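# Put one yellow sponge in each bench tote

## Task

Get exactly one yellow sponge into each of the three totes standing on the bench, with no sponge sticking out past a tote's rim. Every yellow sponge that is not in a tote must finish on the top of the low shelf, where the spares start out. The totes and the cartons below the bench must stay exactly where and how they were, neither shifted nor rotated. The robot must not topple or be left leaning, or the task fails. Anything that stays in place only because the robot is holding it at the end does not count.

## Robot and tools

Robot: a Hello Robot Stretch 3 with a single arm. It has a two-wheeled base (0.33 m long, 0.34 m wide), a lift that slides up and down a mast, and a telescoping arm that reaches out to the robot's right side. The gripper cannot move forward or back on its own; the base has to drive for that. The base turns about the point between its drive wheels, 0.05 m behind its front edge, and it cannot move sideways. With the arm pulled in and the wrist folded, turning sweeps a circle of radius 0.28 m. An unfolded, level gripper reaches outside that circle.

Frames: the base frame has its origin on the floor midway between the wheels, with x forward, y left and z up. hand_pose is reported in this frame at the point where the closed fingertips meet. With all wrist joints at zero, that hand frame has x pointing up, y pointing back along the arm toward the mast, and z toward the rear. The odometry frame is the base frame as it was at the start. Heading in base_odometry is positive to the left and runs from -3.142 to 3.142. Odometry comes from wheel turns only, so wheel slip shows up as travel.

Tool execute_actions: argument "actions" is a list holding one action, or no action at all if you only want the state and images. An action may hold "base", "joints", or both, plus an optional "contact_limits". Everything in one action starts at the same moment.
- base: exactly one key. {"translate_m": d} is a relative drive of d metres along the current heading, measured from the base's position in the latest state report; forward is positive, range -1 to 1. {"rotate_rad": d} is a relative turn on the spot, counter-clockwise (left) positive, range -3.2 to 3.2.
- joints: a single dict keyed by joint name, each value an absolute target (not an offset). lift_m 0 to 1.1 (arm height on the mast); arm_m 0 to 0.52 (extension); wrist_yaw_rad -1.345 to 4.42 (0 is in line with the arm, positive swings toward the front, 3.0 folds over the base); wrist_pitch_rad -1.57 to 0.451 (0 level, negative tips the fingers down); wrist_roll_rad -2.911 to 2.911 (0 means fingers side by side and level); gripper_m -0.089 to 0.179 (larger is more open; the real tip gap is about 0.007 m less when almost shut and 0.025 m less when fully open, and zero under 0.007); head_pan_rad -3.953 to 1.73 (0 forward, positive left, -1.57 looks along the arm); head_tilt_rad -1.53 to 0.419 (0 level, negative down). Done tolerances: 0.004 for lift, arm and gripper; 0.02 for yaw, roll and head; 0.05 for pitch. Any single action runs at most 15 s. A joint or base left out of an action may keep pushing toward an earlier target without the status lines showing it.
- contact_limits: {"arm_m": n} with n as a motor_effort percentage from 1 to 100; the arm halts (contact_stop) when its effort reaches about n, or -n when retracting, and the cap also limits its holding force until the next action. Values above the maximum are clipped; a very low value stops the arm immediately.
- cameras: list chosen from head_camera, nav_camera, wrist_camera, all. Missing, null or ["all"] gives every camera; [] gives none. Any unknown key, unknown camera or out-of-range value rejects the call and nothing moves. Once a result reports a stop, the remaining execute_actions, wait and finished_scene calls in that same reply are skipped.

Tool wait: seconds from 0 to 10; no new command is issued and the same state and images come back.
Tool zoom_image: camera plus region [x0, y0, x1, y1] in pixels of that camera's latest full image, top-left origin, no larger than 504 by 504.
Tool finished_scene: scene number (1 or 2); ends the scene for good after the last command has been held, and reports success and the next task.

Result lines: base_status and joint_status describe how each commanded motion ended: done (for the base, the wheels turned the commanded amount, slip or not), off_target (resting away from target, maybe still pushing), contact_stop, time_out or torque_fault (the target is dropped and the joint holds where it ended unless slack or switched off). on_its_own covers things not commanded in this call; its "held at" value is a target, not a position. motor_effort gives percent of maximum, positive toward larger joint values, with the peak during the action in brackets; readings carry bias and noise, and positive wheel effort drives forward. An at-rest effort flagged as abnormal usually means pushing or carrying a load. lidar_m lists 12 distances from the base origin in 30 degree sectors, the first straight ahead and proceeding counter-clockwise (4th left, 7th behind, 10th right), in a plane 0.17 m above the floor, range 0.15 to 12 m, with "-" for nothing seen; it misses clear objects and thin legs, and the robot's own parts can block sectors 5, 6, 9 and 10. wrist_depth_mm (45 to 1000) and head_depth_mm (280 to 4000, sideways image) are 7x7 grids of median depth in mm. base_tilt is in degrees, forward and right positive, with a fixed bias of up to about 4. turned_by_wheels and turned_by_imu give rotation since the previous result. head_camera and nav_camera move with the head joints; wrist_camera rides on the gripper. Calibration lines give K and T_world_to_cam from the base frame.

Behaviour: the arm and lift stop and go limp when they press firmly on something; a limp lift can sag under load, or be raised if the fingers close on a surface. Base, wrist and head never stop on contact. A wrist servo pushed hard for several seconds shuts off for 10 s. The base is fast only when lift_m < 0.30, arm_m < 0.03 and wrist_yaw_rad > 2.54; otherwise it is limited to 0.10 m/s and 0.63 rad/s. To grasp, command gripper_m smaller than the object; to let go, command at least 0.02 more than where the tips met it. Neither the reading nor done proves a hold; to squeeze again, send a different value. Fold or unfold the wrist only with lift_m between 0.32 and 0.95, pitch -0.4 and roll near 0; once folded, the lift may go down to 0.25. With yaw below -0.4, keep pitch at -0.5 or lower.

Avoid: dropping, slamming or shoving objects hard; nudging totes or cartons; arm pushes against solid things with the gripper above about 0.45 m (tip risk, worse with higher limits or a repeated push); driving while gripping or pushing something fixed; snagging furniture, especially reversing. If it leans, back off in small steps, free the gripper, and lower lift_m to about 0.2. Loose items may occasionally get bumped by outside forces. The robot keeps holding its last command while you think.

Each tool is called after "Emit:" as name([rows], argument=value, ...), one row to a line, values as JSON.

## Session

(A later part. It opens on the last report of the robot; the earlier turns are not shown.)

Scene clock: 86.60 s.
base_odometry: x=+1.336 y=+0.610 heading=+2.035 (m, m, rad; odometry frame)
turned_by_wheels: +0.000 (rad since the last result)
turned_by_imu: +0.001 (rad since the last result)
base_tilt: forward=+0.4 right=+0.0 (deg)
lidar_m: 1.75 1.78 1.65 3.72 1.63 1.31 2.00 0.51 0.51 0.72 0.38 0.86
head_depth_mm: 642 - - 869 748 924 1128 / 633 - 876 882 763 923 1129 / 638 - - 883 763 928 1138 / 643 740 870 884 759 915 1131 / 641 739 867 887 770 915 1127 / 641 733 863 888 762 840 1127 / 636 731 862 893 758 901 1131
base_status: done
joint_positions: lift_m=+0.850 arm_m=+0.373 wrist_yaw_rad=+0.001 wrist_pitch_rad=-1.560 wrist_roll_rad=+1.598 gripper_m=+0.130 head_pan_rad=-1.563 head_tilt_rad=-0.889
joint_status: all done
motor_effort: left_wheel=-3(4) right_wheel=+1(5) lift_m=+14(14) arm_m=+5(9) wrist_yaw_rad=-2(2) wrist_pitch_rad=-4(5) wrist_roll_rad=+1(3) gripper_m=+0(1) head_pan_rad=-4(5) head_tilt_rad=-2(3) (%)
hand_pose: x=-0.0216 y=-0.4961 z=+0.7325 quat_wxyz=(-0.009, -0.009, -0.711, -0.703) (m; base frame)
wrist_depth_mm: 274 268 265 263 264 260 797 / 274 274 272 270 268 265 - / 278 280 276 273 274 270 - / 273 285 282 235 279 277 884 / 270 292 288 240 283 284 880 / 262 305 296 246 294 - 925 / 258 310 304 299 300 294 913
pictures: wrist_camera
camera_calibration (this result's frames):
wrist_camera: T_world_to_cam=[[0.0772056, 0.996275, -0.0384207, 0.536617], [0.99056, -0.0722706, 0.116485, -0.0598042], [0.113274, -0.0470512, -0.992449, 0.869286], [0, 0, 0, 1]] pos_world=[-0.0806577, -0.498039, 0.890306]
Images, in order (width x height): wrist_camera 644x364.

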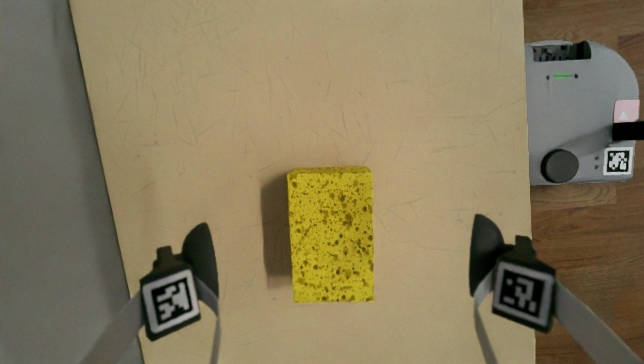

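Emit:
execute_actions([
  {"base":{"translate_m":0.008},"joints":{"lift_m":0.751,"arm_m":0.378,"wrist_roll_rad":1.57}},
], cameras=[])

Emit:
execute_actions([
  {"joints":{"gripper_m":0.03}},
], cameras=[])

Emit:
execute_actions([
  {"joints":{"lift_m":0.82,"arm_m":0.3}},
], cameras=[])

Emit:
execute_actions([
  {"base":{"rotate_rad":-0.31},"joints":{"arm_m":0.15,"lift_m":0.95}},
], cameras=[])

Emit:
execute_actions([
  {"base":{"translate_m":-0.94},"joints":{"arm_m":0.01,"lift_m":1.1,"wrist_pitch_rad":-0.3,"head_tilt_rad":-0.6}},
], cameras=[])

Emit:
execute_actions([
  {"base":{"rotate_rad":-1.22}},
], cameras=[])

Emit:
execute_actions([
  {"base":{"translate_m":-0.3}},
], cameras=[])

Scene clock: 94.10 s.
base_odometry: x=+1.333 y=+0.617 heading=+2.034 (m, m, rad; odometry frame)
turned_by_wheels: +0.000 (rad since the last result)
turned_by_imu: +0.000 (rad since the last result)
base_tilt: forward=+0.3 right=-0.1 (deg)
lidar_m: 1.75 1.78 1.64 3.73 1.65 1.31 2.01 0.51 0.53 0.72 0.37 0.85
head_depth_mm: 648 744 859 - - - 1114 / 647 727 - 862 763 924 1132 / 644 725 - 856 752 928 1137 / 644 739 866 865 760 912 1129 / 640 737 866 890 769 915 1128 / 638 736 865 891 757 831 1121 / 636 732 859 893 759 902 1129
base_status: done
joint_positions: lift_m=+0.751 arm_m=+0.378 wrist_yaw_rad=+0.001 wrist_pitch_rad=-1.560 wrist_roll_rad=+1.574 gripper_m=+0.130 head_pan_rad=-1.563 head_tilt_rad=-0.889
joint_status: all done
motor_effort: left_wheel=-2(5) right_wheel=+1(6) lift_m=+14(16) arm_m=+5(2) wrist_yaw_rad=-2(2) wrist_pitch_rad=-4(4) wrist_roll_rad=-2(1) gripper_m=+0(1) head_pan_rad=-5(4) head_tilt_rad=-3(3) (%)
hand_pose: x=-0.0216 y=-0.5010 z=+0.6335 quat_wxyz=(+0.000, -0.001, -0.711, -0.704) (m; base frame)
wrist_depth_mm: 174 173 171 169 168 167 166 / 178 174 175 173 172 169 169 / 181 181 179 176 176 175 173 / 186 184 182 137 177 177 176 / 189 190 186 139 180 181 180 / 195 193 191 142 184 - 183 / 200 198 196 145 189 190 188
pictures: none
No camera images: the call's "cameras" was empty. Leave "cameras" out to get every camera's image.

Scene clock: 95.60 s.
base_odometry: x=+1.333 y=+0.617 heading=+2.034 (m, m, rad; odometry frame)
turned_by_wheels: +0.000 (rad since the last result)
turned_by_imu: +0.000 (rad since the last result)
base_tilt: forward=+0.3 right=+0.0 (deg)
lidar_m: 1.75 1.78 1.64 3.75 1.64 1.32 2.01 0.51 0.52 0.72 0.37 0.85
head_depth_mm: 648 746 859 - - - 1115 / 646 727 - 860 764 927 1129 / 646 726 - 853 754 927 1137 / 643 739 870 868 755 914 1129 / 642 738 868 886 770 916 1127 / 640 734 864 892 757 832 1124 / 638 733 860 887 759 905 1129
base_status: not commanded
joint_positions: lift_m=+0.751 arm_m=+0.378 wrist_yaw_rad=+0.001 wrist_pitch_rad=-1.560 wrist_roll_rad=+1.574 gripper_m=+0.031 head_pan_rad=-1.563 head_tilt_rad=-0.889
joint_status: all done
motor_effort: left_wheel=-3(2) right_wheel=+1(1) lift_m=+14(14) arm_m=+5(5) wrist_yaw_rad=-2(4) wrist_pitch_rad=-5(4) wrist_roll_rad=-2(2) gripper_m=-11(88) head_pan_rad=-5(5) head_tilt_rad=-3(3) (%)
hand_pose: x=-0.0216 y=-0.5010 z=+0.6335 quat_wxyz=(+0.000, -0.001, -0.711, -0.704) (m; base frame)
wrist_depth_mm: 174 172 171 171 168 167 166 / 178 176 176 173 171 170 169 / 181 181 178 177 176 173 173 / 186 183 182 133 178 176 176 / 190 188 186 137 136 182 180 / 194 193 190 139 139 185 184 / 199 198 197 143 166 189 187
pictures: none
No camera images: the call's "cameras" was empty. Leave "cameras" out to get every camera's image.

Scene clock: 97.37 s.
base_odometry: x=+1.333 y=+0.617 heading=+2.034 (m, m, rad; odometry frame)
turned_by_wheels: +0.000 (rad since the last result)
turned_by_imu: +0.000 (rad since the last result)
base_tilt: forward=+0.2 right=+0.2 (deg)
lidar_m: 1.75 1.77 1.64 3.76 1.64 1.32 2.01 0.51 0.53 0.72 0.37 0.85
head_depth_mm: 647 729 - - 761 924 1123 / 646 711 - 842 764 925 1125 / 645 726 - 846 732 928 1135 / 641 741 871 869 742 916 1129 / 640 737 866 887 770 917 1121 / 637 736 865 893 757 833 1123 / 638 732 867 892 760 904 1132
base_status: not commanded
joint_positions: lift_m=+0.820 arm_m=+0.300 wrist_yaw_rad=+0.001 wrist_pitch_rad=-1.560 wrist_roll_rad=+1.573 gripper_m=+0.031 head_pan_rad=-1.563 head_tilt_rad=-0.889
joint_status: all done
motor_effort: left_wheel=-2(2) right_wheel=+1(1) lift_m=+24(25) arm_m=-4(1) wrist_yaw_rad=-2(3) wrist_pitch_rad=-4(4) wrist_roll_rad=-1(2) gripper_m=-11(12) head_pan_rad=-5(5) head_tilt_rad=-3(3) (%)
hand_pose: x=-0.0216 y=-0.4235 z=+0.7019 quat_wxyz=(+0.000, -0.001, -0.710, -0.704) (m; base frame)
wrist_depth_mm: 240 237 236 234 231 801 768 / 245 244 240 242 236 - 804 / 250 250 246 244 241 - - / 256 253 252 134 247 - 843 / 262 260 259 136 136 878 865 / 270 266 263 140 139 879 858 / 277 271 271 143 204 880 889
pictures: none
No camera images: the call's "cameras" was empty. Leave "cameras" out to get every camera's image.

Scene clock: 99.73 s.
base_odometry: x=+1.333 y=+0.617 heading=+1.724 (m, m, rad; odometry frame)
turned_by_wheels: -0.310 (rad since the last result)
turned_by_imu: -0.315 (rad since the last result)
base_tilt: forward=+0.3 right=+0.1 (deg)
lidar_m: 0.85 1.75 1.65 1.94 4.06 1.35 1.32 1.82 0.51 0.66 0.48 0.37
head_depth_mm: 727 - - - 808 1241 1153 / 721 - - 841 777 1171 1150 / 702 - - - 476 963 1151 / 681 783 922 866 739 931 1138 / 659 753 881 889 768 901 1118 / 636 731 844 891 771 715 1091 / 619 702 811 889 774 693 891
base_status: done
joint_positions: lift_m=+0.950 arm_m=+0.150 wrist_yaw_rad=+0.001 wrist_pitch_rad=-1.561 wrist_roll_rad=+1.572 gripper_m=+0.031 head_pan_rad=-1.563 head_tilt_rad=-0.889
joint_status: all done
motor_effort: left_wheel=+1(7) right_wheel=-2(6) lift_m=+24(24) arm_m=-4(3) wrist_yaw_rad=-2(3) wrist_pitch_rad=-4(4) wrist_roll_rad=-1(1) gripper_m=-12(12) head_pan_rad=-3(4) head_tilt_rad=-3(3) (%)
hand_pose: x=-0.0216 y=-0.2734 z=+0.8319 quat_wxyz=(+0.000, +0.000, -0.710, -0.704) (m; base frame)
wrist_depth_mm: 659 366 925 903 897 912 902 / 371 371 613 920 955 905 923 / 386 374 376 968 - 925 931 / 394 387 381 135 134 954 946 / 400 388 392 136 137 - - / 409 407 404 139 139 - - / 415 411 411 143 - - -
pictures: none
No camera images: the call's "cameras" was empty. Leave "cameras" out to get every camera's image.

Scene clock: 110.20 s.
base_odometry: x=+1.477 y=-0.312 heading=+1.725 (m, m, rad; odometry frame)
turned_by_wheels: +0.000 (rad since the last result)
turned_by_imu: -0.002 (rad since the last result)
base_tilt: forward=+0.2 right=+0.0 (deg)
lidar_m: 1.26 2.20 2.21 3.46 0.52 0.43 0.72 1.13 1.23 1.07 1.07 0.82
head_depth_mm: - - - - - 1442 1290 / - - - - - 1440 1298 / - 1099 - - - 1529 1288 / 953 1045 350 - 1495 1535 1293 / 925 1006 1096 1239 1403 1509 1293 / 896 982 1062 1199 1342 1477 1295 / 869 941 1033 1156 1292 1419 1303
base_status: done
joint_positions: lift_m=+1.100 arm_m=+0.010 wrist_yaw_rad=+0.001 wrist_pitch_rad=-0.325 wrist_roll_rad=+1.572 gripper_m=+0.031 head_pan_rad=-1.563 head_tilt_rad=-0.606
joint_status: all done
motor_effort: left_wheel=+2(3) right_wheel=-2(8) lift_m=+24(25) arm_m=-4(4) wrist_yaw_rad=-2(2) wrist_pitch_rad=+12(12) wrist_roll_rad=-1(1) gripper_m=-10(11) head_pan_rad=-5(4) head_tilt_rad=+3(17) (%)
hand_pose: x=-0.0211 y=-0.3903 z=+1.1335 quat_wxyz=(+0.000, +0.001, -0.987, -0.162) (m; base frame)
wrist_depth_mm: 819 866 979 - - - - / 778 826 893 984 - - - / 764 814 878 961 - - - / 738 788 840 134 - - - / 727 776 831 136 136 - - / 698 741 784 139 138 - - / 671 715 749 143 143 984 -
pictures: none
No camera images: the call's "cameras" was empty. Leave "cameras" out to get every camera's image.

Scene clock: 113.10 s.
base_odometry: x=+1.477 y=-0.312 heading=+0.505 (m, m, rad; odometry frame)
turned_by_wheels: -1.220 (rad since the last result)
turned_by_imu: -1.240 (rad since the last result)
base_tilt: forward=+0.4 right=+0.1 (deg)
lidar_m: 1.07 0.82 1.26 2.62 2.48 2.79 0.89 0.43 0.59 1.13 1.17 1.11
head_depth_mm: - - - - - 1411 1293 / - - - - - 1445 1288 / - 1079 - - - 1522 1295 / 957 1049 350 - 1498 1518 1302 / 962 1057 1154 1312 1490 1526 1297 / 963 1060 1171 1317 1487 1528 1296 / 961 1055 1177 1312 1500 1535 1298
base_status: done
joint_positions: lift_m=+1.100 arm_m=+0.010 wrist_yaw_rad=+0.001 wrist_pitch_rad=-0.325 wrist_roll_rad=+1.572 gripper_m=+0.031 head_pan_rad=-1.563 head_tilt_rad=-0.606
joint_status: not commanded
motor_effort: left_wheel=+2(6) right_wheel=-2(7) lift_m=+24(24) arm_m=-4(4) wrist_yaw_rad=-3(3) wrist_pitch_rad=+12(12) wrist_roll_rad=-1(1) gripper_m=-13(12) head_pan_rad=-5(5) head_tilt_rad=+3(3) (%)
hand_pose: x=-0.0211 y=-0.3903 z=+1.1335 quat_wxyz=(+0.000, +0.000, -0.987, -0.162) (m; base frame)
wrist_depth_mm: 706 752 820 849 911 - 924 / 728 758 837 896 989 - - / 728 786 835 924 - - - / 722 777 850 135 - - - / 737 820 881 136 137 - - / 756 821 856 140 138 - - / 786 811 896 143 143 - -
pictures: none
No camera images: the call's "cameras" was empty. Leave "cameras" out to get every camera's image.

Scene clock: 117.17 s.
base_odometry: x=+1.214 y=-0.457 heading=+0.505 (m, m, rad; odometry frame)
turned_by_wheels: +0.000 (rad since the last result)
turned_by_imu: -0.001 (rad since the last result)
base_tilt: forward=+0.3 right=+0.0 (deg)
lidar_m: 1.37 1.08 1.44 2.27 2.09 2.77 0.93 0.31 0.25 0.24 1.17 1.43
head_depth_mm: - - - - - 424 378 / - - - - - 425 379 / - 1091 - - - 1449 1246 / 965 1064 350 - 1513 1527 1293 / 967 1061 1155 1319 1503 1524 1298 / 968 1064 1180 1327 1507 1527 1301 / 970 1066 1181 1325 1508 1541 1295
base_status: done
joint_positions: lift_m=+1.100 arm_m=+0.010 wrist_yaw_rad=+0.001 wrist_pitch_rad=-0.325 wrist_roll_rad=+1.572 gripper_m=+0.031 head_pan_rad=-1.563 head_tilt_rad=-0.606
joint_status: not commanded
motor_effort: left_wheel=+2(3) right_wheel=-2(5) lift_m=+24(24) arm_m=-4(4) wrist_yaw_rad=-2(3) wrist_pitch_rad=+12(12) wrist_roll_rad=-1(1) gripper_m=-14(12) head_pan_rad=-4(4) head_tilt_rad=+3(2) (%)
hand_pose: x=-0.0211 y=-0.3903 z=+1.1335 quat_wxyz=(+0.000, +0.000, -0.987, -0.162) (m; base frame)
wrist_depth_mm: 713 753 832 807 457 313 237 / 730 768 830 837 465 319 240 / 728 799 849 918 477 322 243 / 727 814 874 135 452 - 266 / 736 809 882 136 136 - - / 758 817 891 139 138 - - / 778 813 916 142 143 - -
pictures: none
No camera images: the call's "cameras" was empty. Leave "cameras" out to get every camera's image.

Emit:
execute_actions([
  {"base":{"rotate_rad":0.035}},
], cameras=[])

Emit:
execute_actions([
  {"base":{"translate_m":-0.4}},
], cameras=[])

Emit:
execute_actions([
  {"base":{"translate_m":-0.38},"joints":{"arm_m":0.42}},
], cameras=["head_camera"])

Scene clock: 120.70 s.
base_odometry: x=+1.214 y=-0.457 heading=+0.540 (m, m, rad; odometry frame)
turned_by_wheels: +0.035 (rad since the last result)
turned_by_imu: +0.036 (rad since the last result)
base_tilt: forward=+0.5 right=+0.2 (deg)
lidar_m: 1.37 1.08 1.44 2.09 2.10 2.87 0.87 0.30 0.24 0.27 1.19 1.41
head_depth_mm: - - - - - 424 378 / - - - - - 425 379 / - 1088 - - - 1485 1266 / 968 1062 350 - 1516 1519 1289 / 969 1066 1172 1324 1511 1526 1298 / 977 1068 1187 1335 1519 1530 1300 / 982 1075 1194 1340 1532 1536 1300
base_status: done
joint_positions: lift_m=+1.100 arm_m=+0.010 wrist_yaw_rad=+0.001 wrist_pitch_rad=-0.325 wrist_roll_rad=+1.572 gripper_m=+0.031 head_pan_rad=-1.563 head_tilt_rad=-0.606
joint_status: not commanded
motor_effort: left_wheel=-2(3) right_wheel=+1(1) lift_m=+24(24) arm_m=-4(4) wrist_yaw_rad=-1(3) wrist_pitch_rad=+12(12) wrist_roll_rad=-1(1) gripper_m=-12(12) head_pan_rad=-6(5) head_tilt_rad=+3(3) (%)
hand_pose: x=-0.0211 y=-0.3903 z=+1.1335 quat_wxyz=(+0.000, +0.000, -0.987, -0.162) (m; base frame)
wrist_depth_mm: 703 758 804 824 451 308 238 / 720 767 838 864 466 316 238 / 733 773 840 870 477 320 242 / 727 787 868 134 - - - / 761 812 885 136 136 - - / 767 822 883 140 138 - - / 780 835 916 142 143 - -
pictures: none
No camera images: the call's "cameras" was empty. Leave "cameras" out to get every camera's image.

Scene clock: 125.63 s.
base_odometry: x=+0.871 y=-0.663 heading=+0.540 (m, m, rad; odometry frame)
turned_by_wheels: +0.000 (rad since the last result)
turned_by_imu: -0.001 (rad since the last result)
base_tilt: forward=+0.4 right=+0.0 (deg)
lidar_m: 1.76 1.45 2.16 2.03 2.10 2.78 0.82 0.30 0.23 0.21 0.22 0.30
head_depth_mm: - - - - - 424 378 / - - - - - 425 380 / - 1084 - - - 447 380 / 963 1060 350 - 536 448 380 / 967 1064 956 696 547 449 381 / 974 1067 961 698 546 451 381 / 975 1070 1019 699 548 450 381
base_status: done
joint_positions: lift_m=+1.100 arm_m=+0.010 wrist_yaw_rad=+0.001 wrist_pitch_rad=-0.325 wrist_roll_rad=+1.572 gripper_m=+0.031 head_pan_rad=-1.563 head_tilt_rad=-0.606
joint_status: not commanded
motor_effort: left_wheel=-1(7) right_wheel=+1(1) lift_m=+24(24) arm_m=-4(4) wrist_yaw_rad=-3(3) wrist_pitch_rad=+12(12) wrist_roll_rad=-1(1) gripper_m=-12(11) head_pan_rad=-4(4) head_tilt_rad=+3(3) (%)
hand_pose: x=-0.0211 y=-0.3903 z=+1.1335 quat_wxyz=(+0.000, +0.000, -0.987, -0.162) (m; base frame)
wrist_depth_mm: 706 743 799 753 446 311 237 / 707 761 826 840 464 317 241 / 731 782 845 840 479 322 242 / 733 788 843 135 402 327 244 / 754 799 867 137 136 331 249 / 759 810 874 139 138 313 249 / 795 834 951 142 143 361 255
pictures: none
No camera images: the call's "cameras" was empty. Leave "cameras" out to get every camera's image.

Scene clock: 130.50 s.
base_odometry: x=+0.545 y=-0.858 heading=+0.540 (m, m, rad; odometry frame)
turned_by_wheels: +0.000 (rad since the last result)
turned_by_imu: +0.000 (rad since the last result)
base_tilt: forward=+0.3 right=+0.1 (deg)
lidar_m: 1.83 2.05 2.73 2.02 2.09 2.42 2.32 0.29 0.22 0.21 0.22 0.30
head_depth_mm: 958 1038 682 472 478 443 340 / - 1069 648 474 479 443 342 / - 1064 650 475 483 444 344 / 959 1067 653 475 485 445 346 / 963 1057 657 477 486 445 348 / 965 1068 962 524 426 364 350 / 972 1068 964 699 548 317 374
base_status: done
joint_positions: lift_m=+1.100 arm_m=+0.420 wrist_yaw_rad=+0.001 wrist_pitch_rad=-0.324 wrist_roll_rad=+1.572 gripper_m=+0.031 head_pan_rad=-1.563 head_tilt_rad=-0.606
joint_status: all done
motor_effort: left_wheel=-2(7) right_wheel=+1(2) lift_m=+24(24) arm_m=+5(6) wrist_yaw_rad=-2(2) wrist_pitch_rad=+11(12) wrist_roll_rad=-1(1) gripper_m=-12(12) head_pan_rad=-4(5) head_tilt_rad=+3(3) (%)
hand_pose: x=-0.0211 y=-0.7998 z=+1.1337 quat_wxyz=(+0.000, +0.001, -0.987, -0.162) (m; base frame)
wrist_depth_mm: 378 401 429 473 450 209 225 / 384 412 443 478 465 215 231 / 390 418 447 493 470 221 238 / 400 425 461 134 224 229 242 / 414 442 467 136 136 238 243 / 415 450 469 139 138 249 248 / 423 462 504 143 142 249 249
pictures: head_camera (sideways: a quarter turn clockwise sets it upright)
camera_calibration (this result's frames):
head_camera: T_world_to_cam=[[-0.0094683, 0.563287, -0.826207, 1.09537], [0.999686, 0.0245148, 0.00525721, -0.00465784], [0.0232156, -0.825898, -0.563342, 0.687559], [0, 0, 0, 1]] pos_world=[-0.000934474, -0.049038, 1.29236]
Images, in order (width x height): head_camera 896x504.

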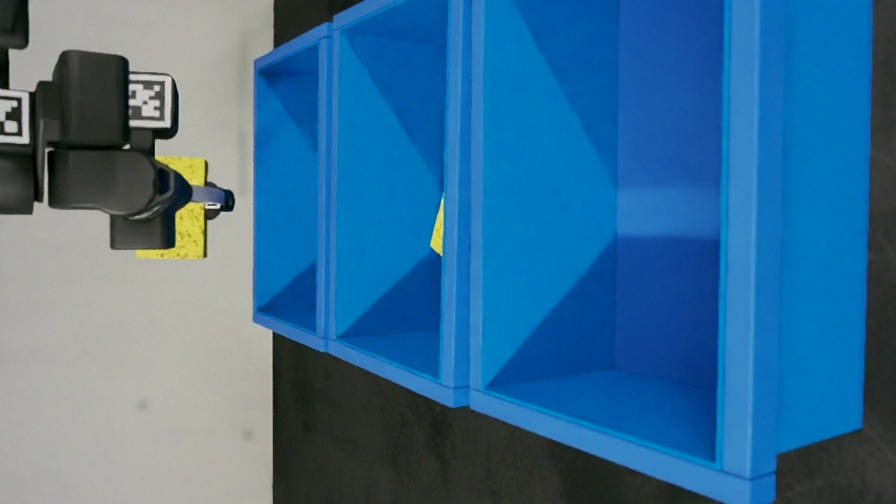

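Emit:
execute_actions([
  {"base":{"translate_m":-0.015},"joints":{"arm_m":0.50,"wrist_pitch_rad":-0.6}},
], cameras=[])

Emit:
execute_actions([
  {"joints":{"wrist_pitch_rad":-0.9}},
], cameras=[])

Emit:
execute_actions([
  {"joints":{"wrist_roll_rad":0}},
], cameras=[])

Emit:
execute_actions([
  {"joints":{"lift_m":1.05}},
], cameras=["wrist_camera"])

Emit:
execute_actions([
  {"joints":{"gripper_m":0.11}},
], cameras=[])

Emit:
execute_actions([
  {"joints":{"lift_m":1.1}},
], cameras=["wrist_camera"])

Emit:
execute_actions([
  {"joints":{"wrist_pitch_rad":-0.45,"arm_m":0.45}},
], cameras=[])

Emit:
execute_actions([
  {"base":{"rotate_rad":0.08},"joints":{"arm_m":0.38}},
], cameras=[])

Emit:
execute_actions([
  {"base":{"translate_m":0.4},"joints":{"arm_m":0.01}},
], cameras=[])

Emit:
execute_actions([
  {"base":{"rotate_rad":0.17}},
], cameras=[])

Emit:
execute_actions([
  {"base":{"translate_m":0.3}},
], cameras=[])

Scene clock: 144.13 s.
base_odometry: x=+0.532 y=-0.866 heading=+0.540 (m, m, rad; odometry frame)
turned_by_wheels: +0.000 (rad since the last result)
turned_by_imu: +0.000 (rad since the last result)
base_tilt: forward=+0.3 right=+0.0 (deg)
lidar_m: 1.83 2.07 2.74 2.02 2.09 2.41 2.29 0.29 0.22 0.21 0.22 0.30
head_depth_mm: 956 1040 852 472 478 442 340 / - 1060 649 473 481 444 342 / - 765 652 474 483 444 344 / 957 1017 652 475 484 445 346 / 964 1059 657 477 486 445 348 / 968 1066 963 479 468 419 350 / 973 1067 966 699 390 324 362
base_status: done
joint_positions: lift_m=+1.100 arm_m=+0.500 wrist_yaw_rad=+0.001 wrist_pitch_rad=-0.612 wrist_roll_rad=+1.572 gripper_m=+0.031 head_pan_rad=-1.563 head_tilt_rad=-0.606
joint_status: all done
motor_effort: left_wheel=-1(7) right_wheel=+1(3) lift_m=+24(24) arm_m=+5(8) wrist_yaw_rad=-2(2) wrist_pitch_rad=+6(10) wrist_roll_rad=-1(1) gripper_m=-10(13) head_pan_rad=-5(4) head_tilt_rad=+2(3) (%)
hand_pose: x=-0.0212 y=-0.8403 z=+1.0712 quat_wxyz=(+0.000, +0.000, -0.953, -0.302) (m; base frame)
wrist_depth_mm: 314 349 402 420 175 203 187 / 316 351 399 429 179 217 189 / 324 363 417 440 183 221 191 / 328 366 416 133 183 227 193 / 330 368 419 135 135 232 196 / 334 377 412 139 139 235 200 / 339 379 459 143 143 249 202
pictures: none
No camera images: the call's "cameras" was empty. Leave "cameras" out to get every camera's image.

Scene clock: 145.10 s.
base_odometry: x=+0.532 y=-0.866 heading=+0.540 (m, m, rad; odometry frame)
turned_by_wheels: +0.000 (rad since the last result)
turned_by_imu: +0.000 (rad since the last result)
base_tilt: forward=+0.4 right=+0.2 (deg)
lidar_m: 1.83 2.07 2.73 2.02 2.09 2.40 2.30 0.29 0.22 0.21 0.22 0.30
head_depth_mm: 956 1040 853 471 478 443 340 / 960 1070 649 472 480 442 343 / - 1075 650 475 482 443 344 / 963 1065 653 475 484 445 346 / 965 1063 655 476 487 446 348 / 966 1064 959 481 469 419 351 / 972 1073 965 698 390 324 362
base_status: not commanded
joint_positions: lift_m=+1.100 arm_m=+0.500 wrist_yaw_rad=+0.001 wrist_pitch_rad=-0.904 wrist_roll_rad=+1.572 gripper_m=+0.031 head_pan_rad=-1.563 head_tilt_rad=-0.606
joint_status: all done
motor_effort: left_wheel=-2(1) right_wheel=+0(0) lift_m=+24(24) arm_m=+5(5) wrist_yaw_rad=-3(3) wrist_pitch_rad=+2(4) wrist_roll_rad=-1(1) gripper_m=-13(12) head_pan_rad=-4(4) head_tilt_rad=+3(3) (%)
hand_pose: x=-0.0213 y=-0.7840 z=+1.0219 quat_wxyz=(+0.000, +0.000, -0.899, -0.437) (m; base frame)
wrist_depth_mm: 334 396 185 202 211 190 168 / 341 399 187 224 232 196 170 / 344 404 192 228 235 199 172 / 350 408 392 134 226 203 174 / 353 422 431 136 135 206 178 / 357 416 471 139 138 203 181 / 361 417 206 143 144 220 183
pictures: none
No camera images: the call's "cameras" was empty. Leave "cameras" out to get every camera's image.

Scene clock: 146.53 s.
base_odometry: x=+0.532 y=-0.866 heading=+0.540 (m, m, rad; odometry frame)
turned_by_wheels: +0.000 (rad since the last result)
turned_by_imu: +0.000 (rad since the last result)
base_tilt: forward=+0.4 right=+0.0 (deg)
lidar_m: 1.84 2.07 2.74 2.02 2.10 2.40 2.29 0.29 0.22 0.21 0.22 0.30
head_depth_mm: 961 1041 853 471 477 442 340 / 962 1041 649 472 480 443 341 / - 1032 643 473 482 444 344 / 958 1051 649 475 485 445 346 / 964 1058 655 477 486 446 348 / 972 1064 962 480 469 419 350 / 972 1070 966 698 390 324 362
base_status: not commanded
joint_positions: lift_m=+1.100 arm_m=+0.500 wrist_yaw_rad=+0.001 wrist_pitch_rad=-0.906 wrist_roll_rad=+0.004 gripper_m=+0.031 head_pan_rad=-1.563 head_tilt_rad=-0.606
joint_status: all done
motor_effort: left_wheel=-1(1) right_wheel=+1(0) lift_m=+24(24) arm_m=+5(5) wrist_yaw_rad=-2(2) wrist_pitch_rad=+3(3) wrist_roll_rad=-2(1) gripper_m=-12(13) head_pan_rad=-4(5) head_tilt_rad=+3(3) (%)
hand_pose: x=-0.0214 y=-0.7837 z=+1.0218 quat_wxyz=(+0.635, +0.310, -0.636, -0.310) (m; base frame)
wrist_depth_mm: 427 420 425 414 408 409 403 / 401 392 383 381 366 362 358 / 355 356 189 185 184 180 316 / 183 203 211 134 188 205 170 / 167 223 273 136 136 244 161 / 162 223 265 139 138 232 162 / 162 210 237 143 186 230 162
pictures: none
No camera images: the call's "cameras" was empty. Leave "cameras" out to get every camera's image.

Scene clock: 147.80 s.
base_odometry: x=+0.532 y=-0.866 heading=+0.540 (m, m, rad; odometry frame)
turned_by_wheels: +0.000 (rad since the last result)
turned_by_imu: +0.000 (rad since the last result)
base_tilt: forward=+0.5 right=+0.1 (deg)
lidar_m: 1.84 2.08 2.73 2.02 2.10 2.40 2.30 0.29 0.22 0.21 0.22 0.30
head_depth_mm: - 1050 851 472 478 442 340 / - 1062 649 472 480 443 342 / - - 639 474 482 444 344 / 962 1055 654 475 484 445 346 / 964 1054 656 478 486 445 348 / 969 1065 963 481 469 419 351 / 975 1067 967 701 390 323 362
base_status: not commanded
joint_positions: lift_m=+1.050 arm_m=+0.500 wrist_yaw_rad=+0.001 wrist_pitch_rad=-0.907 wrist_roll_rad=+0.004 gripper_m=+0.031 head_pan_rad=-1.563 head_tilt_rad=-0.606
joint_status: all done
motor_effort: left_wheel=-1(1) right_wheel=+1(1) lift_m=+15(20) arm_m=+4(4) wrist_yaw_rad=-2(3) wrist_pitch_rad=+4(4) wrist_roll_rad=-2(2) gripper_m=-12(11) head_pan_rad=-4(5) head_tilt_rad=+3(2) (%)
hand_pose: x=-0.0214 y=-0.7835 z=+0.9723 quat_wxyz=(+0.635, +0.310, -0.636, -0.310) (m; base frame)
wrist_depth_mm: 368 358 348 347 342 332 327 / 148 145 141 140 140 138 135 / 160 167 166 164 163 162 153 / 163 201 211 135 189 207 161 / 163 222 229 137 136 217 161 / 162 209 214 140 139 203 162 / 162 196 193 142 163 189 162
pictures: wrist_camera
camera_calibration (this result's frames):
wrist_camera: T_world_to_cam=[[-0.998155, 0.0247716, -0.0554411, 0.0645352], [0.049988, 0.853553, -0.518603, 1.2141], [0.0344753, -0.520418, -0.853216, 0.585765], [0, 0, 0, 1]] pos_world=[-0.0164688, -0.733054, 1.133]
Images, in order (width x height): wrist_camera 644x364.

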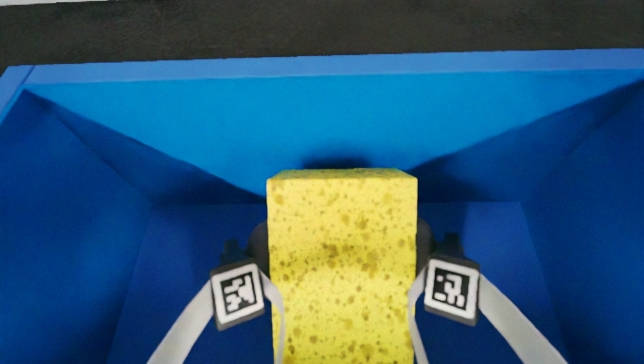

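Scene clock: 149.10 s.
base_odometry: x=+0.532 y=-0.866 heading=+0.540 (m, m, rad; odometry frame)
turned_by_wheels: +0.000 (rad since the last result)
turned_by_imu: +0.000 (rad since the last result)
base_tilt: forward=+0.4 right=+0.0 (deg)
lidar_m: 1.83 2.07 2.73 2.02 2.10 2.40 2.29 0.29 0.21 0.21 0.22 0.30
head_depth_mm: - 1051 855 471 478 443 340 / - 1060 649 473 479 443 342 / - - 637 474 482 444 344 / 959 1053 653 475 485 444 346 / 964 1055 657 477 487 445 348 / 967 1067 959 480 469 419 350 / 969 1069 967 699 390 324 362
base_status: not commanded
joint_positions: lift_m=+1.050 arm_m=+0.500 wrist_yaw_rad=+0.001 wrist_pitch_rad=-0.907 wrist_roll_rad=+0.004 gripper_m=+0.110 head_pan_rad=-1.563 head_tilt_rad=-0.606
joint_status: all done
motor_effort: left_wheel=-2(2) right_wheel=+1(0) lift_m=+14(14) arm_m=+5(5) wrist_yaw_rad=-3(2) wrist_pitch_rad=+3(3) wrist_roll_rad=-2(1) gripper_m=+0(84) head_pan_rad=-4(4) head_tilt_rad=+3(3) (%)
hand_pose: x=-0.0214 y=-0.7835 z=+0.9723 quat_wxyz=(+0.635, +0.310, -0.636, -0.310) (m; base frame)
wrist_depth_mm: 369 363 350 346 342 332 327 / 147 145 143 140 139 138 135 / 159 166 165 164 163 163 153 / 165 201 211 190 208 208 161 / 163 225 229 177 219 217 162 / 164 208 209 164 198 - 162 / 162 194 194 152 184 187 154
pictures: none
No camera images: the call's "cameras" was empty. Leave "cameras" out to get every camera's image.

Scene clock: 150.37 s.
base_odometry: x=+0.532 y=-0.866 heading=+0.540 (m, m, rad; odometry frame)
turned_by_wheels: +0.000 (rad since the last result)
turned_by_imu: +0.000 (rad since the last result)
base_tilt: forward=+0.3 right=+0.1 (deg)
lidar_m: 1.83 2.06 2.73 2.02 2.10 2.41 2.29 0.29 0.21 0.21 0.22 0.30
head_depth_mm: 960 1038 853 471 478 442 340 / 967 1046 648 473 480 443 342 / - 1077 649 474 482 443 344 / 959 1059 652 475 485 444 346 / 964 1062 656 477 486 446 348 / 964 1063 957 480 469 419 350 / 972 1066 967 699 390 323 362
base_status: not commanded
joint_positions: lift_m=+1.100 arm_m=+0.500 wrist_yaw_rad=+0.001 wrist_pitch_rad=-0.907 wrist_roll_rad=+0.004 gripper_m=+0.110 head_pan_rad=-1.563 head_tilt_rad=-0.606
joint_status: all done
motor_effort: left_wheel=-1(2) right_wheel=+0(1) lift_m=+23(26) arm_m=+5(5) wrist_yaw_rad=-2(3) wrist_pitch_rad=+3(3) wrist_roll_rad=-1(1) gripper_m=+0(1) head_pan_rad=-5(5) head_tilt_rad=+3(3) (%)
hand_pose: x=-0.0214 y=-0.7835 z=+1.0217 quat_wxyz=(+0.635, +0.310, -0.636, -0.310) (m; base frame)
wrist_depth_mm: 426 425 424 415 414 411 401 / 398 393 389 377 371 366 357 / 357 348 188 186 183 179 313 / 183 200 212 208 210 206 169 / 168 224 274 233 264 229 161 / 163 210 258 211 252 - 161 / 162 208 238 197 229 228 154
pictures: wrist_camera
camera_calibration (this result's frames):
wrist_camera: T_world_to_cam=[[-0.998156, 0.0247584, -0.0554308, 0.0672527], [0.0499714, 0.853553, -0.518604, 1.23972], [0.0344733, -0.520417, -0.853216, 0.627908], [0, 0, 0, 1]] pos_world=[-0.0164678, -0.733055, 1.18239]
Images, in order (width x height): wrist_camera 644x364.

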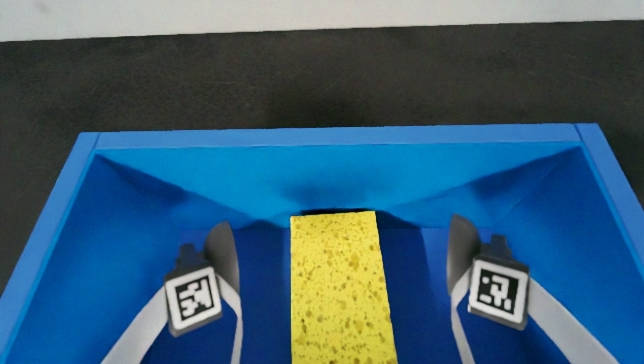

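Scene clock: 151.83 s.
base_odometry: x=+0.532 y=-0.866 heading=+0.540 (m, m, rad; odometry frame)
turned_by_wheels: +0.000 (rad since the last result)
turned_by_imu: +0.000 (rad since the last result)
base_tilt: forward=+0.3 right=+0.1 (deg)
lidar_m: 1.84 2.05 2.73 2.02 2.09 2.40 2.29 0.29 0.22 0.21 0.22 0.30
head_depth_mm: 949 1041 853 471 477 442 339 / - 1043 646 472 480 442 342 / - 1083 651 474 482 444 344 / 963 1067 653 476 484 445 346 / 968 1059 656 477 486 446 348 / 967 1062 960 480 470 419 350 / 971 1068 965 699 390 323 362
base_status: not commanded
joint_positions: lift_m=+1.100 arm_m=+0.450 wrist_yaw_rad=+0.001 wrist_pitch_rad=-0.473 wrist_roll_rad=+0.003 gripper_m=+0.110 head_pan_rad=-1.563 head_tilt_rad=-0.606
joint_status: all done
motor_effort: left_wheel=-1(1) right_wheel=+0(0) lift_m=+24(24) arm_m=-4(7) wrist_yaw_rad=-2(3) wrist_pitch_rad=+11(11) wrist_roll_rad=-1(2) gripper_m=+0(0) head_pan_rad=-5(4) head_tilt_rad=+3(3) (%)
hand_pose: x=-0.0212 y=-0.8124 z=+1.1002 quat_wxyz=(+0.687, +0.166, -0.688, -0.166) (m; base frame)
wrist_depth_mm: 407 408 399 392 391 386 383 / 437 431 434 430 421 422 417 / 485 477 480 473 466 475 464 / 529 527 517 506 500 488 483 / 456 451 456 443 424 437 417 / 387 367 232 231 228 - 350 / 326 233 260 253 255 241 301
pictures: none
No camera images: the call's "cameras" was empty. Leave "cameras" out to get every camera's image.

Scene clock: 153.53 s.
base_odometry: x=+0.532 y=-0.866 heading=+0.619 (m, m, rad; odometry frame)
turned_by_wheels: +0.080 (rad since the last result)
turned_by_imu: +0.081 (rad since the last result)
base_tilt: forward=+0.3 right=+0.0 (deg)
lidar_m: 1.83 2.06 2.69 2.02 2.14 2.41 0.61 0.27 0.21 0.21 0.22 0.32
head_depth_mm: 936 1026 648 628 467 441 328 / - 1036 650 633 473 444 335 / - - 653 474 481 444 342 / 965 1056 658 478 487 445 350 / 982 1079 953 478 487 446 357 / 992 1091 958 696 408 308 357 / 1001 1104 963 699 548 326 382
base_status: done
joint_positions: lift_m=+1.100 arm_m=+0.380 wrist_yaw_rad=+0.001 wrist_pitch_rad=-0.472 wrist_roll_rad=+0.003 gripper_m=+0.110 head_pan_rad=-1.563 head_tilt_rad=-0.606
joint_status: all done
motor_effort: left_wheel=-2(8) right_wheel=+2(8) lift_m=+24(24) arm_m=-3(3) wrist_yaw_rad=-2(2) wrist_pitch_rad=+11(11) wrist_roll_rad=-1(2) gripper_m=+0(1) head_pan_rad=-5(4) head_tilt_rad=+3(2) (%)
hand_pose: x=-0.0212 y=-0.7425 z=+1.1003 quat_wxyz=(+0.687, +0.166, -0.688, -0.166) (m; base frame)
wrist_depth_mm: 499 488 474 460 443 431 420 / 545 534 510 501 493 472 463 / 602 603 576 554 534 509 500 / 564 561 549 538 537 513 501 / 454 460 309 293 282 271 274 / 384 381 282 335 307 - 241 / 331 323 226 317 266 304 227
pictures: none
No camera images: the call's "cameras" was empty. Leave "cameras" out to get every camera's image.

Scene clock: 158.67 s.
base_odometry: x=+0.858 y=-0.633 heading=+0.619 (m, m, rad; odometry frame)
turned_by_wheels: +0.000 (rad since the last result)
turned_by_imu: +0.002 (rad since the last result)
base_tilt: forward=+0.3 right=+0.0 (deg)
lidar_m: 1.44 1.71 2.13 2.00 2.12 2.77 0.71 0.32 0.26 0.24 0.26 0.41
head_depth_mm: - - - - - - 378 / - - - - - 415 388 / - - - - - 436 388 / 1004 1100 904 668 544 448 397 / 1014 1108 958 670 546 449 399 / 1025 1129 962 697 546 450 408 / 1035 1141 1257 699 548 450 409
base_status: done
joint_positions: lift_m=+1.100 arm_m=+0.010 wrist_yaw_rad=+0.001 wrist_pitch_rad=-0.472 wrist_roll_rad=+0.002 gripper_m=+0.110 head_pan_rad=-1.563 head_tilt_rad=-0.606
joint_status: all done
motor_effort: left_wheel=-2(4) right_wheel=+1(5) lift_m=+23(24) arm_m=-4(1) wrist_yaw_rad=-2(3) wrist_pitch_rad=+11(11) wrist_roll_rad=-1(1) gripper_m=+0(1) head_pan_rad=-4(5) head_tilt_rad=+3(2) (%)
hand_pose: x=-0.0212 y=-0.3725 z=+1.1004 quat_wxyz=(+0.687, +0.166, -0.688, -0.165) (m; base frame)
wrist_depth_mm: 904 877 842 833 838 783 771 / - 979 934 879 847 827 569 / - - 718 684 674 603 415 / - - 539 546 533 516 377 / - 454 465 437 441 439 371 / - 386 378 365 363 - 342 / 338 327 323 318 316 309 311
pictures: none
No camera images: the call's "cameras" was empty. Leave "cameras" out to get every camera's image.

Scene clock: 160.40 s.
base_odometry: x=+0.858 y=-0.633 heading=+0.789 (m, m, rad; odometry frame)
turned_by_wheels: +0.170 (rad since the last result)
turned_by_imu: +0.173 (rad since the last result)
base_tilt: forward=+0.2 right=+0.2 (deg)
lidar_m: 1.44 1.71 2.61 2.00 2.28 2.78 0.50 0.28 0.24 0.24 0.28 1.76
head_depth_mm: - - - - - - 378 / - - - - - 415 380 / - - - - - 437 389 / 1040 1143 902 668 544 448 407 / 1067 1177 1254 670 547 449 965 / 1098 1215 1355 697 546 449 1243 / 1131 1261 1409 1573 548 451 580
base_status: done
joint_positions: lift_m=+1.100 arm_m=+0.010 wrist_yaw_rad=+0.001 wrist_pitch_rad=-0.472 wrist_roll_rad=+0.002 gripper_m=+0.110 head_pan_rad=-1.563 head_tilt_rad=-0.606
joint_status: not commanded
motor_effort: left_wheel=-3(7) right_wheel=+2(4) lift_m=+24(24) arm_m=-3(4) wrist_yaw_rad=-3(2) wrist_pitch_rad=+11(11) wrist_roll_rad=-1(1) gripper_m=+1(1) head_pan_rad=-4(4) head_tilt_rad=+3(3) (%)
hand_pose: x=-0.0212 y=-0.3725 z=+1.1004 quat_wxyz=(+0.687, +0.166, -0.688, -0.165) (m; base frame)
wrist_depth_mm: - - 912 849 815 739 697 / - - - 920 860 792 750 / - - - 698 676 666 615 / - - 561 540 523 519 488 / - - 465 440 428 436 415 / - - 376 376 368 - 357 / - 323 324 323 313 308 305
pictures: none
No camera images: the call's "cameras" was empty. Leave "cameras" out to get every camera's image.

Scene clock: 164.63 s.
base_odometry: x=+1.069 y=-0.420 heading=+0.789 (m, m, rad; odometry frame)
turned_by_wheels: +0.000 (rad since the last result)
turned_by_imu: +0.002 (rad since the last result)
base_tilt: forward=+0.4 right=+0.2 (deg)
lidar_m: 1.14 1.44 2.51 1.96 2.20 3.05 0.65 0.37 0.32 0.34 1.44 1.47
head_depth_mm: - - - - - - 1001 / - - - - - 439 547 / - - - - - 1411 1267 / 1110 1222 1365 1571 1702 1530 1296 / 1143 1258 1401 1602 1748 1529 1294 / 1179 1303 1445 1650 1799 1530 1292 / 1211 1343 1508 1718 1858 1541 1298
base_status: done
joint_positions: lift_m=+1.100 arm_m=+0.010 wrist_yaw_rad=+0.001 wrist_pitch_rad=-0.472 wrist_roll_rad=+0.002 gripper_m=+0.110 head_pan_rad=-1.563 head_tilt_rad=-0.606
joint_status: not commanded
motor_effort: left_wheel=-3(4) right_wheel=+1(4) lift_m=+24(24) arm_m=-3(3) wrist_yaw_rad=-3(3) wrist_pitch_rad=+11(10) wrist_roll_rad=-1(1) gripper_m=-1(0) head_pan_rad=-5(4) head_tilt_rad=+3(3) (%)
hand_pose: x=-0.0212 y=-0.3725 z=+1.1004 quat_wxyz=(+0.687, +0.166, -0.688, -0.165) (m; base frame)
wrist_depth_mm: - - - 928 867 812 747 / - - - - 926 845 802 / - - - - 751 667 638 / - - - - 550 523 510 / - - - - 450 439 415 / - - - - 376 - 352 / - - - - 316 310 306
pictures: none
No camera images: the call's "cameras" was empty. Leave "cameras" out to get every camera's image.

Emit:
execute_actions([
  {"base":{"rotate_rad":0.647}},
], cameras=[])

Emit:
execute_actions([
  {"base":{"translate_m":1.0},"joints":{"lift_m":0.85,"wrist_pitch_rad":-1.57,"wrist_roll_rad":2.1,"gripper_m":0.13,"head_tilt_rad":-0.9}},
], cameras=[])

Emit:
execute_actions([
  {"base":{"translate_m":0.26}},
], cameras=[])

Emit:
execute_actions([
  {"base":{"rotate_rad":0.595}},
], cameras=["head_camera"])

Scene clock: 171.03 s.
base_odometry: x=+1.069 y=-0.420 heading=+1.436 (m, m, rad; odometry frame)
turned_by_wheels: +0.647 (rad since the last result)
turned_by_imu: +0.658 (rad since the last result)
base_tilt: forward=+0.3 right=+0.1 (deg)
lidar_m: 1.44 2.51 1.96 2.38 2.99 0.53 0.35 0.32 1.25 1.56 1.47 1.14
head_depth_mm: - - - - - - 1291 / - - - - - 1410 1293 / - - - - - 1481 1298 / 1570 1702 1904 2095 1843 1523 1299 / 1469 1602 1763 1956 1853 1530 1297 / 1381 1497 1643 1798 1854 1528 1302 / 1303 1409 1538 1678 1794 1532 1293
base_status: done
joint_positions: lift_m=+1.100 arm_m=+0.010 wrist_yaw_rad=+0.001 wrist_pitch_rad=-0.472 wrist_roll_rad=+0.002 gripper_m=+0.110 head_pan_rad=-1.563 head_tilt_rad=-0.606
joint_status: not commanded
motor_effort: left_wheel=-3(8) right_wheel=+2(3) lift_m=+24(24) arm_m=-4(4) wrist_yaw_rad=-3(2) wrist_pitch_rad=+11(10) wrist_roll_rad=-1(1) gripper_m=+0(1) head_pan_rad=-5(4) head_tilt_rad=+2(3) (%)
hand_pose: x=-0.0212 y=-0.3725 z=+1.1004 quat_wxyz=(+0.687, +0.166, -0.688, -0.165) (m; base frame)
wrist_depth_mm: 918 - - - - 974 785 / 957 - - - - - 854 / - - - - - - 883 / - - - - - - 929 / - - - - - - 974 / - - - - - - - / - - - - - - -
pictures: none
No camera images: the call's "cameras" was empty. Leave "cameras" out to get every camera's image.

Scene clock: 182.40 s.
base_odometry: x=+1.204 y=+0.570 heading=+1.436 (m, m, rad; odometry frame)
turned_by_wheels: +0.000 (rad since the last result)
turned_by_imu: +0.005 (rad since the last result)
base_tilt: forward=+0.4 right=+0.0 (deg)
lidar_m: 0.89 1.72 1.73 1.53 2.86 1.84 1.27 1.63 1.42 0.63 0.86 0.49
head_depth_mm: 1176 1436 1775 1668 - - - / 1088 1299 1571 1685 1512 - - / 1014 1191 1401 1577 1453 - - / 953 1097 1253 906 1115 1274 1142 / 891 1015 1054 890 1054 1238 1158 / 834 945 1026 887 820 1161 1142 / 788 882 982 893 788 967 1125
base_status: done
joint_positions: lift_m=+0.850 arm_m=+0.010 wrist_yaw_rad=+0.001 wrist_pitch_rad=-1.558 wrist_roll_rad=+2.096 gripper_m=+0.130 head_pan_rad=-1.563 head_tilt_rad=-0.888
joint_status: all done
motor_effort: left_wheel=-3(4) right_wheel=+1(5) lift_m=+14(18) arm_m=-4(4) wrist_yaw_rad=-2(2) wrist_pitch_rad=-6(9) wrist_roll_rad=+2(1) gripper_m=+1(73) head_pan_rad=-6(4) head_tilt_rad=-3(21) (%)
hand_pose: x=-0.0215 y=-0.1342 z=+0.7325 quat_wxyz=(-0.184, -0.182, -0.687, -0.679) (m; base frame)
wrist_depth_mm: 858 858 860 845 819 802 803 / 903 873 822 - - 850 828 / 897 903 898 - - 858 879 / 914 922 907 908 866 870 888 / 944 925 914 900 892 892 872 / 939 695 852 908 922 - 888 / 525 604 596 866 890 954 938
pictures: none
No camera images: the call's "cameras" was empty. Leave "cameras" out to get every camera's image.

Scene clock: 186.30 s.
base_odometry: x=+1.239 y=+0.828 heading=+1.436 (m, m, rad; odometry frame)
turned_by_wheels: +0.000 (rad since the last result)
turned_by_imu: +0.001 (rad since the last result)
base_tilt: forward=+0.4 right=-0.1 (deg)
lidar_m: 0.63 1.52 1.53 1.51 2.35 2.19 1.53 2.05 0.69 0.76 0.30 0.71
head_depth_mm: 966 1152 1419 896 - - - / 890 1046 1160 881 808 - - / 822 957 1039 883 781 - - / 768 880 998 886 770 947 1127 / 716 815 945 886 769 904 1100 / 673 761 870 892 772 692 876 / 633 711 806 874 721 682 827
base_status: done
joint_positions: lift_m=+0.850 arm_m=+0.010 wrist_yaw_rad=+0.001 wrist_pitch_rad=-1.558 wrist_roll_rad=+2.096 gripper_m=+0.130 head_pan_rad=-1.563 head_tilt_rad=-0.889
joint_status: not commanded
motor_effort: left_wheel=-3(4) right_wheel=+2(5) lift_m=+15(14) arm_m=-4(3) wrist_yaw_rad=-2(3) wrist_pitch_rad=-6(6) wrist_roll_rad=+1(1) gripper_m=+0(0) head_pan_rad=-4(3) head_tilt_rad=-2(3) (%)
hand_pose: x=-0.0215 y=-0.1342 z=+0.7325 quat_wxyz=(-0.184, -0.182, -0.687, -0.679) (m; base frame)
wrist_depth_mm: 841 829 837 827 826 795 825 / 857 879 860 - - 821 840 / 875 865 883 - - 843 851 / 630 817 876 910 870 855 854 / 578 575 811 867 899 902 883 / 586 593 584 594 848 - 888 / 312 324 597 586 569 844 913
pictures: none
No camera images: the call's "cameras" was empty. Leave "cameras" out to get every camera's image.

Scene clock: 188.43 s.
base_odometry: x=+1.239 y=+0.828 heading=+2.031 (m, m, rad; odometry frame)
turned_by_wheels: +0.595 (rad since the last result)
turned_by_imu: +0.605 (rad since the last result)
base_tilt: forward=+0.2 right=+0.0 (deg)
lidar_m: 1.51 1.54 1.51 2.83 2.01 1.53 2.24 0.70 0.74 0.30 0.71 0.63
head_depth_mm: 622 720 849 878 - - - / 623 715 846 878 796 - - / 621 714 840 883 766 - - / 619 711 836 891 750 702 1106 / 616 708 833 887 770 713 1106 / 615 708 829 892 762 717 1111 / 613 704 827 895 760 716 1105
base_status: done
joint_positions: lift_m=+0.850 arm_m=+0.010 wrist_yaw_rad=+0.001 wrist_pitch_rad=-1.558 wrist_roll_rad=+2.097 gripper_m=+0.130 head_pan_rad=-1.563 head_tilt_rad=-0.889
joint_status: not commanded
motor_effort: left_wheel=-2(7) right_wheel=+2(5) lift_m=+14(15) arm_m=-4(4) wrist_yaw_rad=-3(2) wrist_pitch_rad=-6(6) wrist_roll_rad=+1(2) gripper_m=+0(1) head_pan_rad=-4(5) head_tilt_rad=-2(3) (%)
hand_pose: x=-0.0215 y=-0.1342 z=+0.7325 quat_wxyz=(-0.184, -0.182, -0.687, -0.679) (m; base frame)
wrist_depth_mm: 524 776 865 814 808 803 798 / 538 527 850 - - 830 831 / 292 539 793 - - 863 855 / 287 560 720 918 892 870 862 / 296 298 573 905 909 906 883 / 302 302 581 860 930 - 893 / 311 308 589 595 964 940 886
pictures: head_camera (sideways: a quarter turn clockwise sets it upright)
camera_calibration (this result's frames):
head_camera: T_world_to_cam=[[-0.0110255, 0.77159, -0.636025, 0.847509], [0.999702, 0.022363, 0.00979968, -0.0105689], [0.0217847, -0.635727, -0.771607, 0.958458], [0, 0, 0, 1]] pos_world=[-0.000969757, -0.0443753, 1.27869]
Images, in order (width x height): head_camera 896x504.

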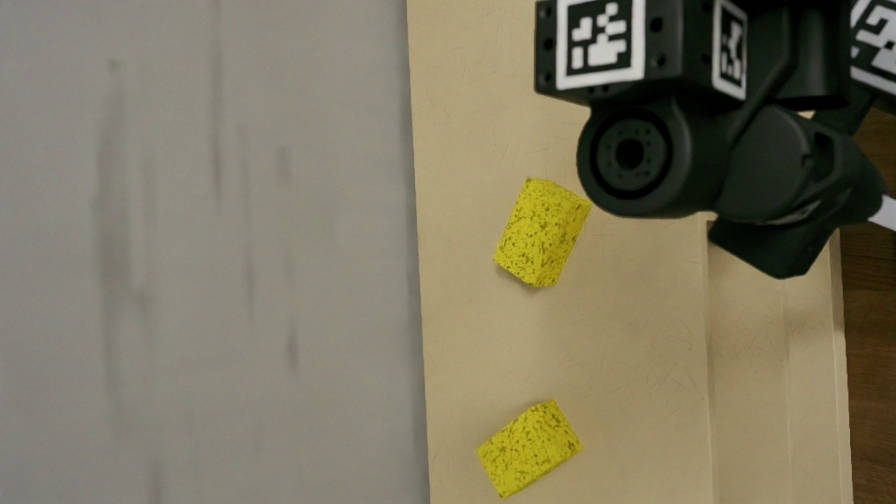

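Emit:
execute_actions([
  {"base":{"translate_m":0.024},"joints":{"arm_m":0.336,"wrist_roll_rad":2.0}},
], cameras=["wrist_camera"])

Scene clock: 194.93 s.
base_odometry: x=+1.228 y=+0.850 heading=+2.031 (m, m, rad; odometry frame)
turned_by_wheels: +0.000 (rad since the last result)
turned_by_imu: +0.001 (rad since the last result)
base_tilt: forward=+0.3 right=+0.0 (deg)
lidar_m: 1.49 1.52 1.50 2.75 2.04 1.55 2.26 0.72 0.74 0.30 0.71 0.61
head_depth_mm: 622 - - 862 762 892 1114 / 620 - 843 864 763 896 1114 / 619 - - 864 743 710 1107 / 616 711 815 886 755 714 1108 / 614 708 831 885 769 715 1105 / 614 705 829 888 757 717 1111 / 612 704 826 894 761 718 1113
base_status: done
joint_positions: lift_m=+0.850 arm_m=+0.336 wrist_yaw_rad=+0.001 wrist_pitch_rad=-1.559 wrist_roll_rad=+2.003 gripper_m=+0.130 head_pan_rad=-1.563 head_tilt_rad=-0.889
joint_status: all done
motor_effort: left_wheel=-2(6) right_wheel=+1(6) lift_m=+14(14) arm_m=+5(6) wrist_yaw_rad=-2(2) wrist_pitch_rad=-5(6) wrist_roll_rad=-1(2) gripper_m=+1(0) head_pan_rad=-4(5) head_tilt_rad=-3(2) (%)
hand_pose: x=-0.0215 y=-0.4593 z=+0.7325 quat_wxyz=(-0.152, -0.151, -0.695, -0.687) (m; base frame)
wrist_depth_mm: 268 264 264 262 259 - 829 / 274 272 269 269 266 265 818 / 282 280 277 273 271 272 845 / 289 287 284 237 280 276 868 / 296 291 288 240 281 278 874 / 276 312 297 291 292 - 875 / 256 311 301 298 296 297 298
pictures: wrist_camera
camera_calibration (this result's frames):
wrist_camera: T_world_to_cam=[[0.46385, 0.885076, -0.038507, 0.457288], [0.881384, -0.456653, 0.120959, -0.239403], [0.0894736, -0.0900462, -0.99191, 0.85033], [0, 0, 0, 1]] pos_world=[-0.0771895, -0.437489, 0.890017]
Images, in order (width x height): wrist_camera 644x364.

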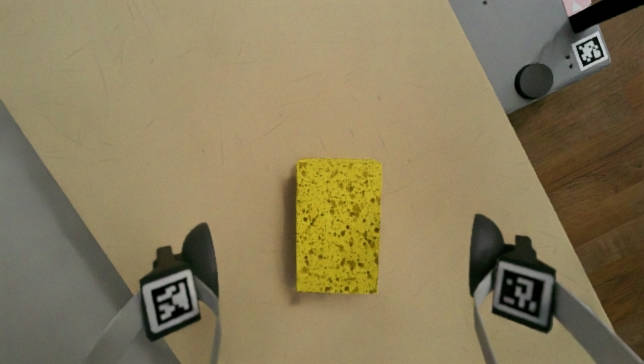

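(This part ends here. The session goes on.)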